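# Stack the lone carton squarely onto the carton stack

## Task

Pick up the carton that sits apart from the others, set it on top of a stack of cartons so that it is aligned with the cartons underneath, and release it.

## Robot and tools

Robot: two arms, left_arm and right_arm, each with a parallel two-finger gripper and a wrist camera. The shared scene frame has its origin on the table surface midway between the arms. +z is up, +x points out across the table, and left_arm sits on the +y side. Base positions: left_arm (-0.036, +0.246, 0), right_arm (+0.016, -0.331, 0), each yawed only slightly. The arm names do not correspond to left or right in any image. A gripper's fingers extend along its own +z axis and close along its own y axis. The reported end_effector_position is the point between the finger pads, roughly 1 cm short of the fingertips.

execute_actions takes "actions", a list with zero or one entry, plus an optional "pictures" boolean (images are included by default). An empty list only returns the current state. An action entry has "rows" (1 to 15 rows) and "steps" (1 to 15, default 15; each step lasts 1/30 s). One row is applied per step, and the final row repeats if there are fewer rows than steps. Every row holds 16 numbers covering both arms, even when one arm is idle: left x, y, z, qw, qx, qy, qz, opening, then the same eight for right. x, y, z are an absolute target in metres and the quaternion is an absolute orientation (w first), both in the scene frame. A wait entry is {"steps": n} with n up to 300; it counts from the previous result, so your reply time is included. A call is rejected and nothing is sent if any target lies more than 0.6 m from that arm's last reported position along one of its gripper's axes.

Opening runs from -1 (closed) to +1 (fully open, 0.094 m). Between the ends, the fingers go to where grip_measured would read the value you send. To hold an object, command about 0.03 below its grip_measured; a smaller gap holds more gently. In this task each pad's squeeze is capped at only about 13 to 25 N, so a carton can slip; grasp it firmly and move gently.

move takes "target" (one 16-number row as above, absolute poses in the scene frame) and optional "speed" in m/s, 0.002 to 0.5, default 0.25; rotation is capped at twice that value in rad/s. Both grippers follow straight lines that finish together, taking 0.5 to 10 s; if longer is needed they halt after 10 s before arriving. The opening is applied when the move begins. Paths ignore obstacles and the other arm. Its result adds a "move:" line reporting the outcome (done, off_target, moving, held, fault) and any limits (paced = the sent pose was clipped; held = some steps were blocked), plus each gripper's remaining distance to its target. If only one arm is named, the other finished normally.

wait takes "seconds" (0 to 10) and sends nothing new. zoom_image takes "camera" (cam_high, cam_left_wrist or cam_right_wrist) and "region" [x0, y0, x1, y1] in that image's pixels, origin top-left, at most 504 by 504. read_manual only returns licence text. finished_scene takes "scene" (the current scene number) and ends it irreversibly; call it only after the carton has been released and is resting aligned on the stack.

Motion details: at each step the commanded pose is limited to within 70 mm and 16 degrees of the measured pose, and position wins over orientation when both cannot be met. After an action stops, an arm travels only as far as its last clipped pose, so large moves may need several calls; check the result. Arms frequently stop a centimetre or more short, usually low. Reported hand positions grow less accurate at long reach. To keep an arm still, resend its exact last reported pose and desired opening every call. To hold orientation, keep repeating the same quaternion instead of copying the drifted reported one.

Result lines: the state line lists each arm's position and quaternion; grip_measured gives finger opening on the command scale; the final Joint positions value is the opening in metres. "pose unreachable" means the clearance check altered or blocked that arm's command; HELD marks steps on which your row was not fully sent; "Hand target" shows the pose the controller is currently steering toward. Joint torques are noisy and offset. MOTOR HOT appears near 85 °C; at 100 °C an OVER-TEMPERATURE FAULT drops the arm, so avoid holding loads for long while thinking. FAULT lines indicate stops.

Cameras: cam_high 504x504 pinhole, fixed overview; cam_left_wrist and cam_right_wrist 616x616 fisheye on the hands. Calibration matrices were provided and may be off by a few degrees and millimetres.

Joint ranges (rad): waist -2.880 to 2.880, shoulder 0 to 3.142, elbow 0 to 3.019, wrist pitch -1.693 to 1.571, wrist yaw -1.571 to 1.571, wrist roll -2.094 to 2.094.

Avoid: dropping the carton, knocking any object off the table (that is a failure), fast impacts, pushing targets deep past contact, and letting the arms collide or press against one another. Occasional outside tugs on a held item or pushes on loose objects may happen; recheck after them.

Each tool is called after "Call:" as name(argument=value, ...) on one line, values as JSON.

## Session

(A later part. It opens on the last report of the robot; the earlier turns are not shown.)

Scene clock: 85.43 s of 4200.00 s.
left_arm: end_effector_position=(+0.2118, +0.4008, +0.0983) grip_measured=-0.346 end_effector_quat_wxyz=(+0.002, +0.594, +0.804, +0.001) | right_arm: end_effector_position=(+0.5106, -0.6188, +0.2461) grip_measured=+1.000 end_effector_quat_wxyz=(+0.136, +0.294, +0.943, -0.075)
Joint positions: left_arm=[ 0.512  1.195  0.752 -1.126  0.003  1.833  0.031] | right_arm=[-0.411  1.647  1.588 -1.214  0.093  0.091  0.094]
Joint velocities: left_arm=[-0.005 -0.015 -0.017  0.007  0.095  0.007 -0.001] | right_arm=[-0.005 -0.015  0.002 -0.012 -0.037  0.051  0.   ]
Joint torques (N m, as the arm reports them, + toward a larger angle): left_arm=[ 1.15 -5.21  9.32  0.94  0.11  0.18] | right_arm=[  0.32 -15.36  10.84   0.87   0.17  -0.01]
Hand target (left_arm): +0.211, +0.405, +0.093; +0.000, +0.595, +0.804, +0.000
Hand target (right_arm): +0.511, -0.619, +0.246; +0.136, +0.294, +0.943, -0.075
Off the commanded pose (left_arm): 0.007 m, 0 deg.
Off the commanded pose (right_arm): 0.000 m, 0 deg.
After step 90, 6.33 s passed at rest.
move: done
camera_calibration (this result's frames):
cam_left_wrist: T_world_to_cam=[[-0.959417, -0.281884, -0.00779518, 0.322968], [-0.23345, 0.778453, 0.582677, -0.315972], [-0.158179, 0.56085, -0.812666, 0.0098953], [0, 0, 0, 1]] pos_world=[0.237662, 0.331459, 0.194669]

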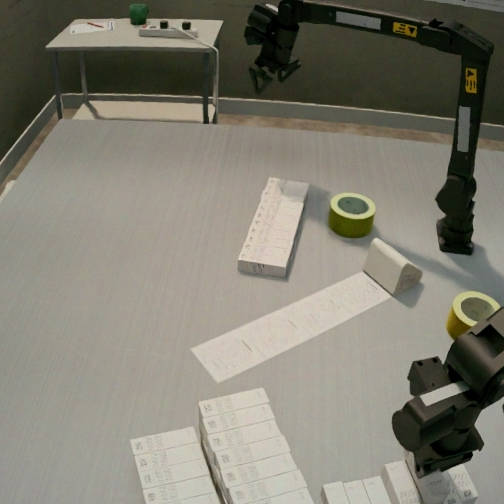

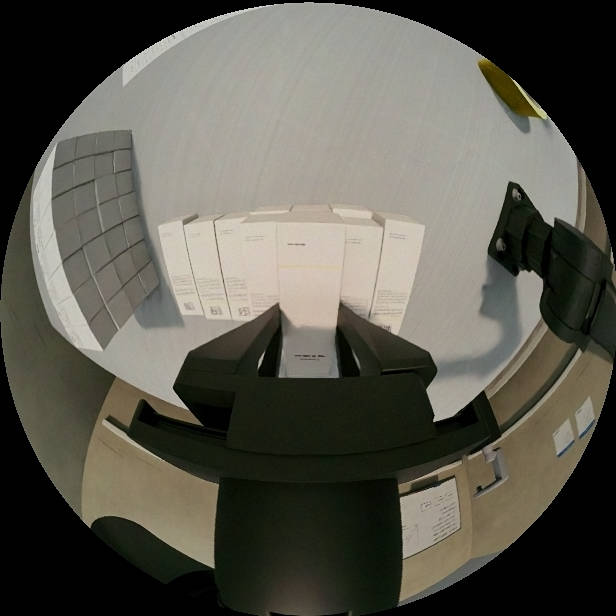

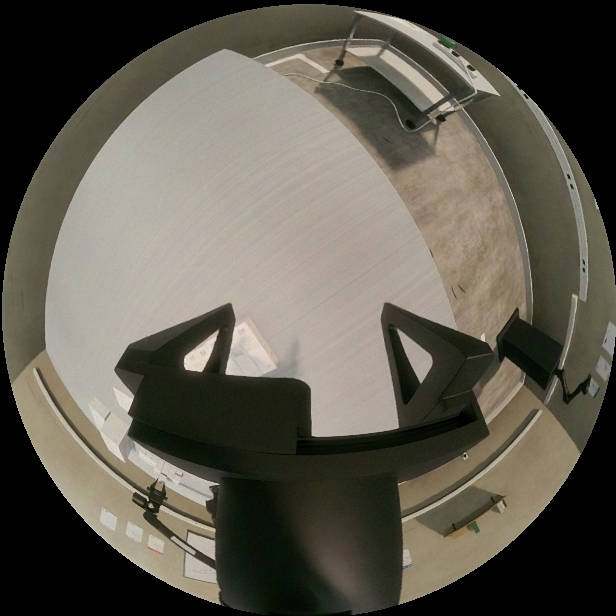

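Call:
move(target=[0.208,0.416,0.094,0,0.5948,0.8039,0,-0.4,0.5106,-0.6188,0.2461,0.136,0.294,0.943,-0.075,1], speed=0.04)

Call:
zoom_image(camera="cam_left_wrist", region=[180, 170, 440, 340])

Scene clock: 99.17 s of 4200.00 s.
left_arm: end_effector_position=(+0.2060, +0.4092, +0.0962) grip_measured=-0.346 end_effector_quat_wxyz=(+0.000, +0.594, +0.804, -0.003) | right_arm: end_effector_position=(+0.5106, -0.6188, +0.2461) grip_measured=+1.000 end_effector_quat_wxyz=(+0.136, +0.294, +0.943, -0.075)
Joint positions: left_arm=[ 0.547  1.203  0.752 -1.126  0.003  1.869  0.031] | right_arm=[-0.411  1.647  1.588 -1.214  0.093  0.091  0.094]
Joint velocities: left_arm=[-0.005 -0.005  0.007 -0.027 -0.022  0.007 -0.001] | right_arm=[ 0.005  0.005  0.012 -0.007  0.022 -0.037  0.   ]
Joint torques (N m, as the arm reports them, + toward a larger angle): left_arm=[ 1.35 -5.33 10.18  0.83  0.11  0.17] | right_arm=[  0.36 -15.18  10.81   0.88   0.17   0.01]
Hand target (left_arm): +0.208, +0.416, +0.094; +0.000, +0.595, +0.804, +0.000
Hand target (right_arm): +0.511, -0.619, +0.246; +0.136, +0.294, +0.943, -0.075
Off the commanded pose (left_arm): 0.007 m, 0 deg.
Off the commanded pose (right_arm): 0.000 m, 0 deg.
After step 90, 9.97 s passed at rest.
move: done
camera_calibration (this result's frames):
cam_left_wrist: T_world_to_cam=[[-0.959551, -0.281536, -0.000603125, 0.318982], [-0.229502, 0.780961, 0.580886, -0.324366], [-0.163069, 0.557527, -0.813985, 0.00506466], [0, 0, 0, 1]] pos_world=[0.232462, 0.340299, 0.192735]

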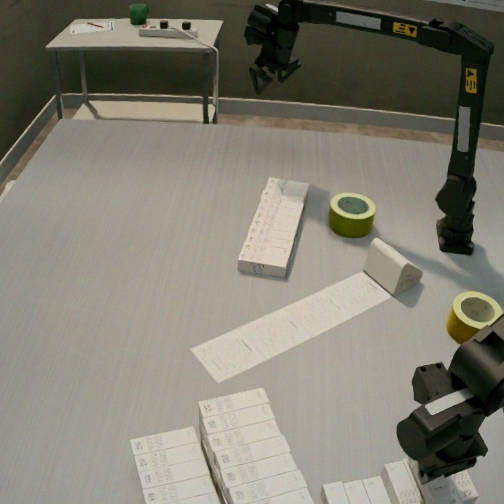

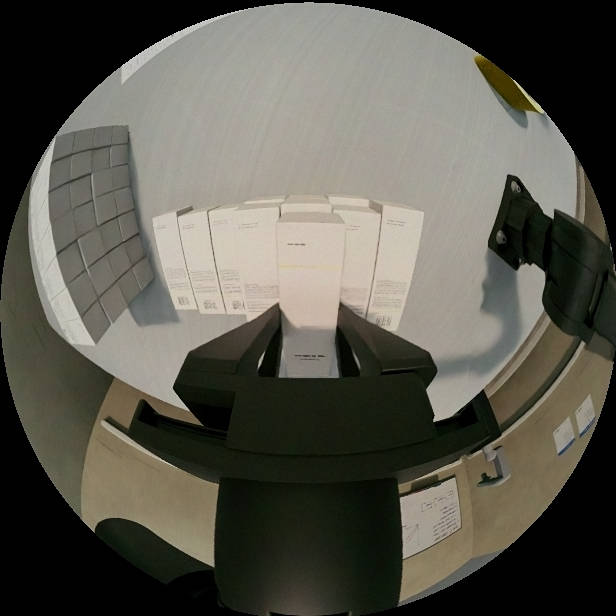

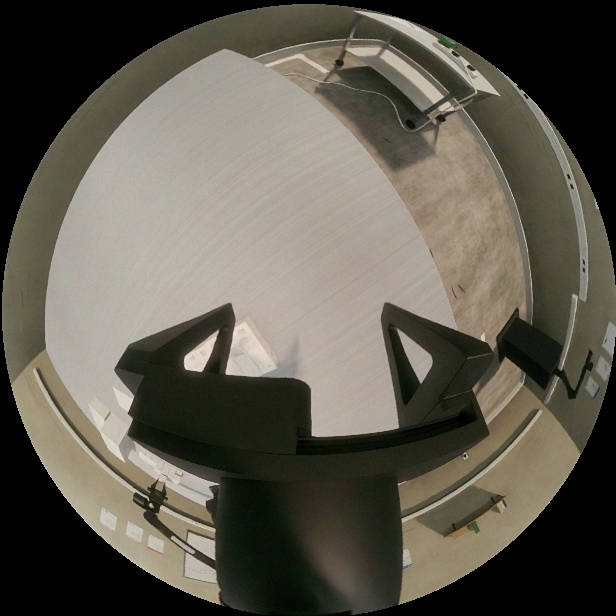

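Region (180, 170, 440, 340) of cam_left_wrist's 616x616 image, scaled by 1.938, with more detail than that image has; it fills the top 330 rows of this view, and the rest is white.

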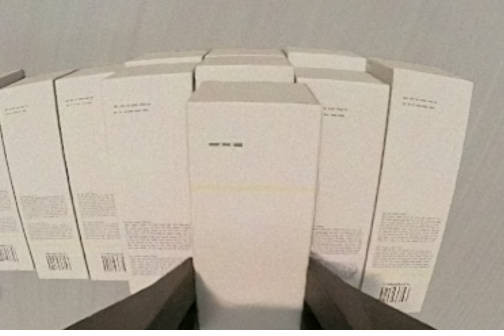

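Call:
move(target=[0.211,0.416,0.084,0,0.5948,0.8039,0,-0.4,0.5106,-0.6188,0.2461,0.136,0.294,0.943,-0.075,1], speed=0.03)

Call:
zoom_image(camera="cam_left_wrist", region=[180, 170, 440, 340])

Scene clock: 105.80 s of 4200.00 s.
left_arm: end_effector_position=(+0.2119, +0.4132, +0.0900) grip_measured=-0.346 end_effector_quat_wxyz=(+0.002, +0.595, +0.804, +0.002) | right_arm: end_effector_position=(+0.5106, -0.6188, +0.2461) grip_measured=+1.000 end_effector_quat_wxyz=(+0.136, +0.294, +0.943, -0.075)
Joint positions: left_arm=[ 0.547  1.226  0.752 -1.093  0.003  1.871  0.031] | right_arm=[-0.411  1.647  1.588 -1.214  0.093  0.091  0.094]
Joint velocities: left_arm=[-0.005  0.005 -0.017 -0.002  0.037 -0.007 -0.001] | right_arm=[-0.005 -0.005 -0.017 -0.017 -0.066 -0.095  0.   ]
Joint torques (N m, as the arm reports them, + toward a larger angle): left_arm=[ 0.81 -5.78  9.08  0.91  0.09  0.1 ] | right_arm=[  0.58 -15.38  10.81   0.94   0.18   0.01]
Hand target (left_arm): +0.211, +0.416, +0.084; -0.000, +0.595, +0.804, -0.000
Hand target (right_arm): +0.511, -0.619, +0.246; +0.136, +0.294, +0.943, -0.075
Off the commanded pose (left_arm): 0.007 m, 0 deg.
Off the commanded pose (right_arm): 0.000 m, 0 deg.
After step 90, 2.87 s passed at rest.
move: done
camera_calibration (this result's frames):
cam_left_wrist: T_world_to_cam=[[-0.960152, -0.279311, -0.00968704, 0.325778], [-0.232315, 0.778373, 0.583237, -0.321041], [-0.155364, 0.562246, -0.812245, -0.00503818], [0, 0, 0, 1]] pos_world=[0.237431, 0.343716, 0.186307]

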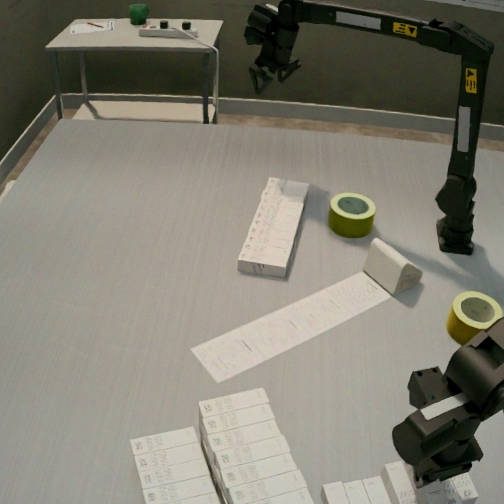

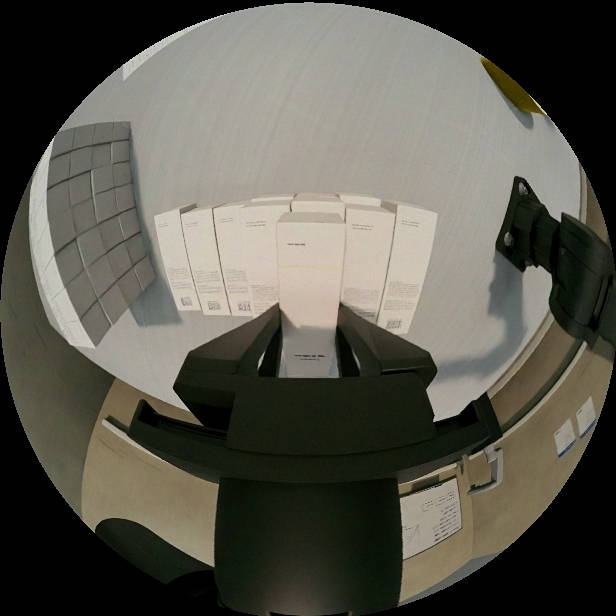

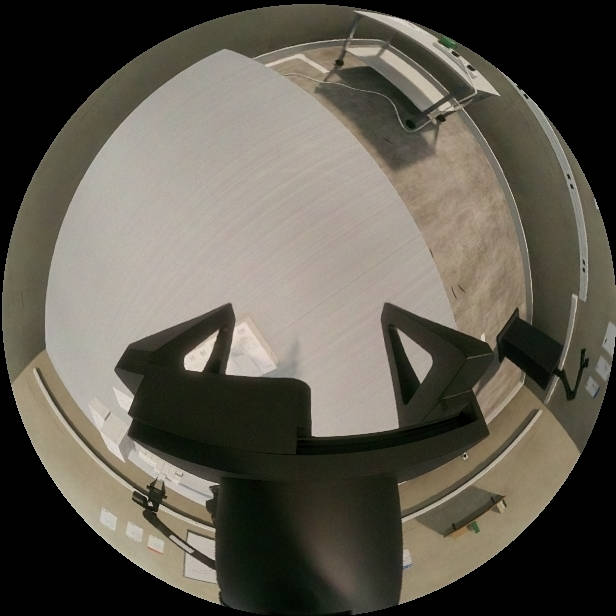

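Region (180, 170, 440, 340) of cam_left_wrist's 616x616 image, scaled by 1.938, with more detail than that image has; it fills the top 330 rows of this view, and the rest is white.

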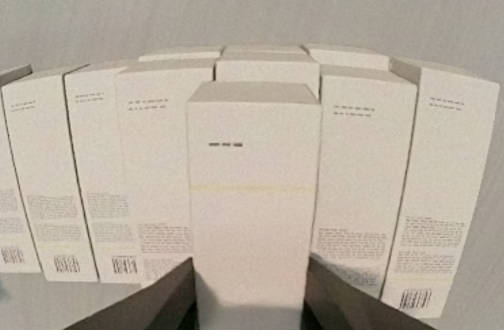

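Call:
move(target=[0.207,0.414,0.086,0,0.5948,0.8039,0,-0.4,0.5106,-0.6188,0.2461,0.136,0.294,0.943,-0.075,1], speed=0.03)

Call:
zoom_image(camera="cam_left_wrist", region=[180, 170, 440, 340])

Scene clock: 110.10 s of 4200.00 s.
left_arm: end_effector_position=(+0.2094, +0.4115, +0.0875) grip_measured=-0.346 end_effector_quat_wxyz=(+0.001, +0.595, +0.804, -0.002) | right_arm: end_effector_position=(+0.5106, -0.6188, +0.2461) grip_measured=+1.000 end_effector_quat_wxyz=(+0.136, +0.294, +0.943, -0.075)
Joint positions: left_arm=[ 0.547  1.226  0.745 -1.093  0.003  1.871  0.031] | right_arm=[-0.411  1.647  1.588 -1.214  0.093  0.091  0.094]
Joint velocities: left_arm=[-0.015 -0.005 -0.007 -0.007 -0.007  0.007  0.001] | right_arm=[-0.015 -0.005  0.002 -0.007  0.095 -0.022  0.   ]
Joint torques (N m, as the arm reports them, + toward a larger angle): left_arm=[ 0.89 -7.01  9.14  0.6   0.09  0.13] | right_arm=[  0.53 -15.32  10.83   0.88   0.16   0.01]
Hand target (left_arm): +0.207, +0.414, +0.086; +0.000, +0.595, +0.804, -0.000
Hand target (right_arm): +0.511, -0.619, +0.246; +0.136, +0.294, +0.943, -0.075
Off the commanded pose (left_arm): 0.004 m, 0 deg.
Off the commanded pose (right_arm): 0.000 m, 0 deg.
After step 90, 0.57 s passed at rest.
move: done
camera_calibration (this result's frames):
cam_left_wrist: T_world_to_cam=[[-0.960189, -0.279337, -0.00279083, 0.322265], [-0.228822, 0.780742, 0.581449, -0.32041], [-0.160241, 0.558939, -0.813578, -0.00396653], [0, 0, 0, 1]] pos_world=[0.235483, 0.342395, 0.183974]

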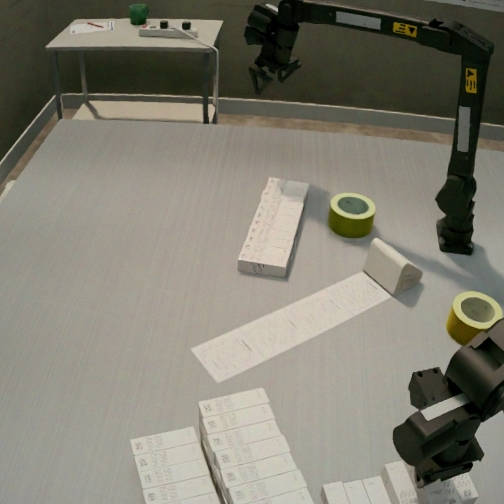

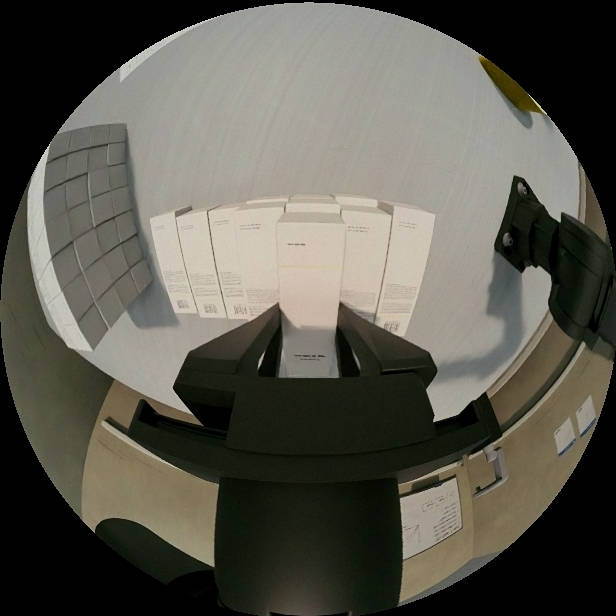

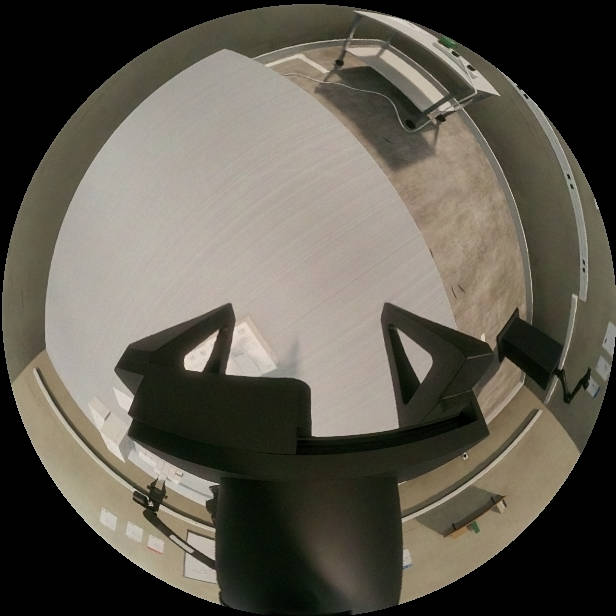

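Region (180, 170, 440, 340) of cam_left_wrist's 616x616 image, scaled by 1.938, with more detail than that image has; it fills the top 330 rows of this view, and the rest is white.

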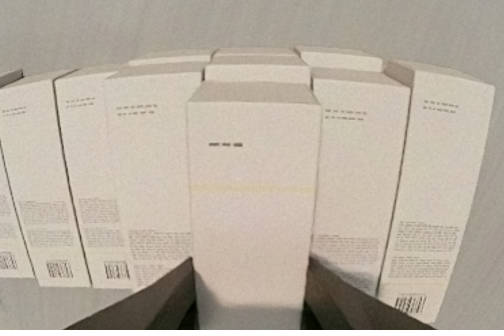

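Call:
move(target=[0.2055,0.4135,0.08,0,0.5948,0.8039,0,-0.4,0.5106,-0.6188,0.2461,0.136,0.294,0.943,-0.075,1], speed=0.02)

Call:
zoom_image(camera="cam_left_wrist", region=[180, 170, 440, 340])

Scene clock: 113.33 s of 4200.00 s.
left_arm: end_effector_position=(+0.2092, +0.4114, +0.0861) grip_measured=-0.346 end_effector_quat_wxyz=(+0.001, +0.595, +0.804, -0.001) | right_arm: end_effector_position=(+0.5106, -0.6188, +0.2461) grip_measured=+1.000 end_effector_quat_wxyz=(+0.136, +0.294, +0.943, -0.075)
Joint positions: left_arm=[ 0.547  1.226  0.741 -1.087  0.003  1.871  0.031] | right_arm=[-0.411  1.647  1.588 -1.214  0.093  0.091  0.094]
Joint velocities: left_arm=[-0.005  0.005 -0.007 -0.012 -0.022 -0.066  0.   ] | right_arm=[-0.005 -0.005 -0.002  0.012 -0.066 -0.037  0.   ]
Joint torques (N m, as the arm reports them, + toward a larger angle): left_arm=[ 1.04 -6.45  8.27  1.    0.1   0.14] | right_arm=[  0.44 -15.02  10.81   0.9    0.16   0.02]
Hand target (left_arm): +0.205, +0.413, +0.080; +0.000, +0.595, +0.804, -0.000
Hand target (right_arm): +0.511, -0.619, +0.246; +0.136, +0.294, +0.943, -0.075
Off the commanded pose (left_arm): 0.007 m, 0 deg.
Off the commanded pose (right_arm): 0.000 m, 0 deg.
move: done
camera_calibration (this result's frames):
cam_left_wrist: T_world_to_cam=[[-0.960182, -0.279332, -0.00496861, 0.322273], [-0.229924, 0.779995, 0.582017, -0.319049], [-0.1587, 0.559984, -0.813162, -0.00587825], [0, 0, 0, 1]] pos_world=[0.23515, 0.342169, 0.182513]

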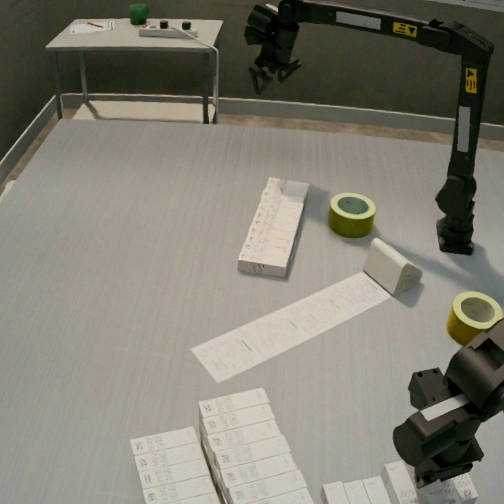

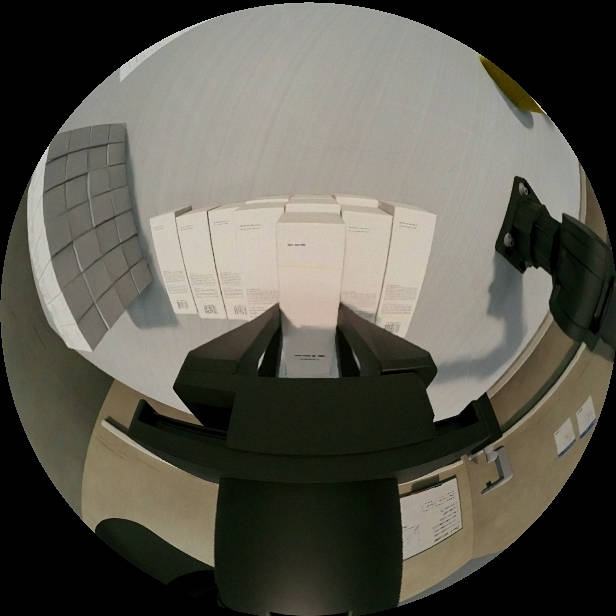

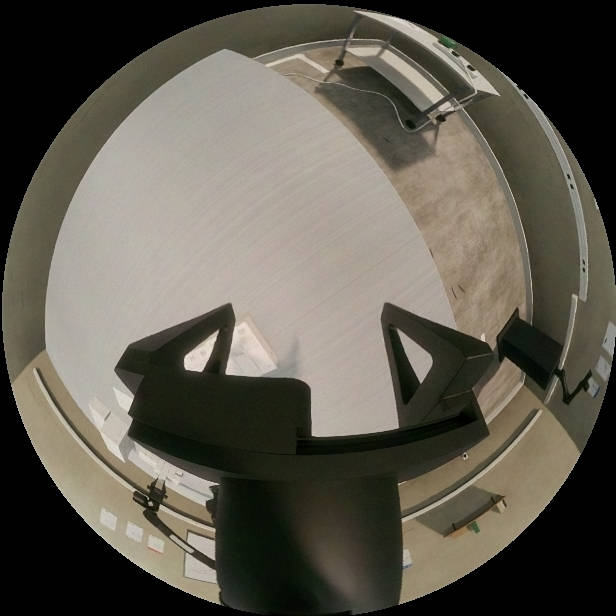

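Region (180, 170, 440, 340) of cam_left_wrist's 616x616 image, scaled by 1.938, with more detail than that image has; it fills the top 330 rows of this view, and the rest is white.

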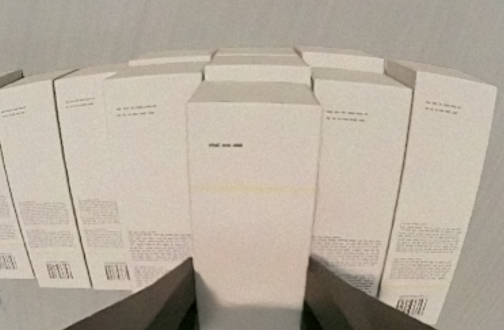

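Call:
execute_actions(actions=[{"rows":[[0.207,0.412,0.082,0,0.5948,0.8039,0,-0.33,0.5106,-0.6188,0.2461,0.136,0.294,0.943,-0.075,1],[0.207,0.412,0.082,0,0.5948,0.8039,0,-0.3,0.5106,-0.6188,0.2461,0.136,0.294,0.943,-0.075,1],[0.207,0.412,0.082,0,0.5948,0.8039,0,-0.27,0.5106,-0.6188,0.2461,0.136,0.294,0.943,-0.075,1],[0.207,0.412,0.082,0,0.5948,0.8039,0,-0.24,0.5106,-0.6188,0.2461,0.136,0.294,0.943,-0.075,1],[0.207,0.412,0.082,0,0.5948,0.8039,0,-0.2,0.5106,-0.6188,0.2461,0.136,0.294,0.943,-0.075,1],[0.207,0.412,0.082,0,0.5948,0.8039,0,-0.1,0.5106,-0.6188,0.2461,0.136,0.294,0.943,-0.075,1],[0.207,0.412,0.082,0,0.5948,0.8039,0,0,0.5106,-0.6188,0.2461,0.136,0.294,0.943,-0.075,1],[0.207,0.412,0.082,0,0.5948,0.8039,0,0.2,0.5106,-0.6188,0.2461,0.136,0.294,0.943,-0.075,1]],"steps":15}], pictures=false)

Call:
move(target=[0.212,0.395,0.16,0,0.5948,0.8039,0,0.2,0.5106,-0.6188,0.2461,0.136,0.294,0.943,-0.075,1], speed=0.15)

Call:
zoom_image(camera="cam_left_wrist", region=[140, 150, 480, 400])

Scene clock: 119.00 s of 4200.00 s.
left_arm: end_effector_position=(+0.2081, +0.4107, +0.0850) grip_measured=+0.199 end_effector_quat_wxyz=(+0.001, +0.595, +0.804, -0.002) | right_arm: end_effector_position=(+0.5106, -0.6188, +0.2461) grip_measured=+1.000 end_effector_quat_wxyz=(+0.136, +0.294, +0.943, -0.075)
Joint positions: left_arm=[ 0.547  1.226  0.738 -1.087  0.003  1.871  0.056] | right_arm=[-0.411  1.647  1.588 -1.214  0.093  0.091  0.094]
Joint velocities: left_arm=[-0.005 -0.005 -0.002 -0.017 -0.022  0.007 -0.001] | right_arm=[-0.015  0.005 -0.012  0.002  0.007 -0.007  0.   ]
Joint torques (N m, as the arm reports them, + toward a larger angle): left_arm=[ 0.67 -6.67  8.93  0.77  0.1   0.07] | right_arm=[  0.43 -15.31  10.87   0.81   0.18   0.  ]
Hand target (left_arm): +0.207, +0.412, +0.082; -0.000, +0.595, +0.804, -0.000
Hand target (right_arm): +0.511, -0.619, +0.246; +0.136, +0.294, +0.943, -0.075
Off the commanded pose (left_arm): 0.004 m, 0 deg.
Off the commanded pose (right_arm): 0.000 m, 0 deg.
Steps of this call (steps 1 to 90: nothing new was sent; then 2.17 s passed at rest; steps 91 to 105: all 15 steps of this action). Readings (end_effector_position):
91: left_arm (+0.2092, +0.4114, +0.0861) | right_arm (+0.5106, -0.6188, +0.2461)
92: left_arm (+0.2092, +0.4114, +0.0861) | right_arm (+0.5106, -0.6188, +0.2461)
94: left_arm (+0.2087, +0.4110, +0.0856) | right_arm (+0.5106, -0.6188, +0.2461)
98: left_arm (+0.2081, +0.4107, +0.0850) | right_arm (+0.5106, -0.6188, +0.2461)
105: the state above

Scene clock: 120.13 s of 4200.00 s.
left_arm: end_effector_position=(+0.2033, +0.3939, +0.1465) grip_measured=+0.199 end_effector_quat_wxyz=(-0.003, +0.595, +0.804, -0.010) | right_arm: end_effector_position=(+0.5106, -0.6188, +0.2461) grip_measured=+1.000 end_effector_quat_wxyz=(+0.136, +0.294, +0.943, -0.075)
Joint positions: left_arm=[ 0.507  1.126  0.836 -1.302  0.003  1.831  0.056] | right_arm=[-0.411  1.647  1.588 -1.214  0.093  0.091  0.094]
Joint velocities: left_arm=[-0.005  0.005 -0.007 -0.022 -0.022 -0.037 -0.   ] | right_arm=[-0.005 -0.005 -0.027 -0.002  0.022 -0.051  0.   ]
Joint torques (N m, as the arm reports them, + toward a larger angle): left_arm=[-0.93 -6.06 13.41 -0.19  0.09 -0.13] | right_arm=[  0.34 -15.18  10.85   0.93   0.16   0.  ]
Hand target (left_arm): +0.213, +0.396, +0.160; +0.000, +0.595, +0.804, +0.000
Hand target (right_arm): +0.511, -0.619, +0.246; +0.136, +0.294, +0.943, -0.075
Off the commanded pose (left_arm): 0.016 m, 1 deg.
Off the commanded pose (right_arm): 0.000 m, 0 deg.
move: off_target (left_arm)
camera_calibration (this result's frames):
cam_left_wrist: T_world_to_cam=[[-0.959885, -0.280012, 0.0146221, 0.309318], [-0.220498, 0.786029, 0.577528, -0.3456], [-0.173208, 0.551137, -0.81624, 0.0590245], [0, 0, 0, 1]] pos_world=[0.230929, 0.325734, 0.243249]

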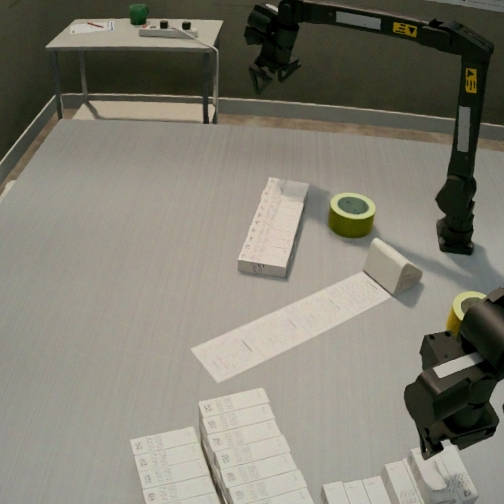

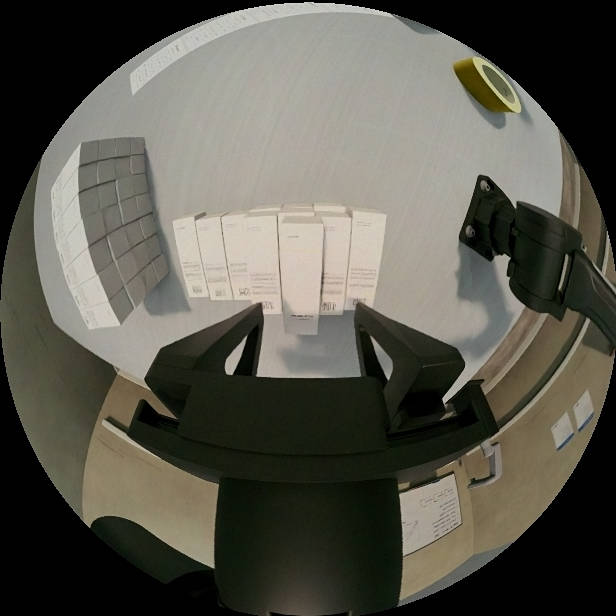

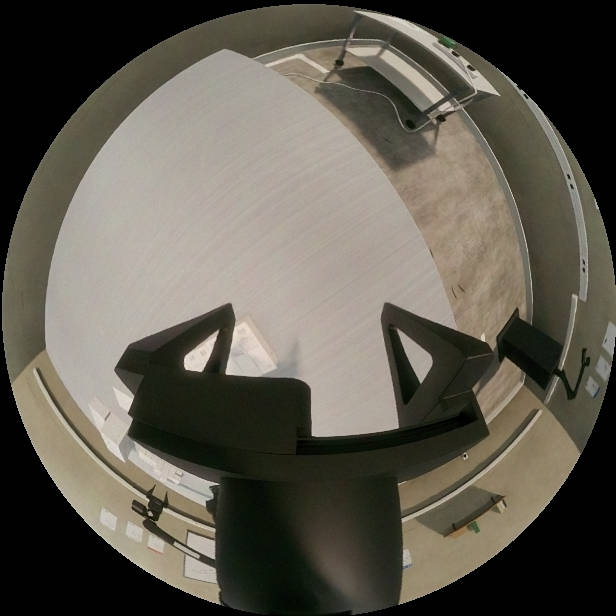

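Region (140, 150, 480, 400) of cam_left_wrist's 616x616 image, scaled by 1.482, with more detail than that image has; it fills the top 371 rows of this view, and the rest is white.

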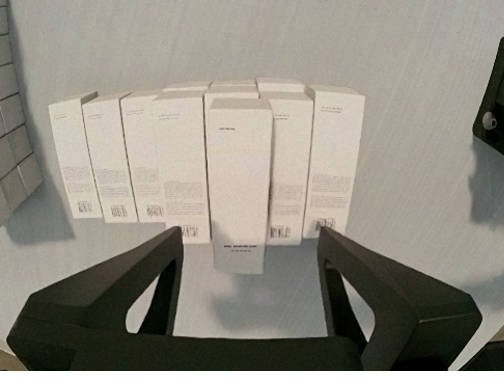

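Call:
finished_scene(scene=1)

The scene is finished: the task was done.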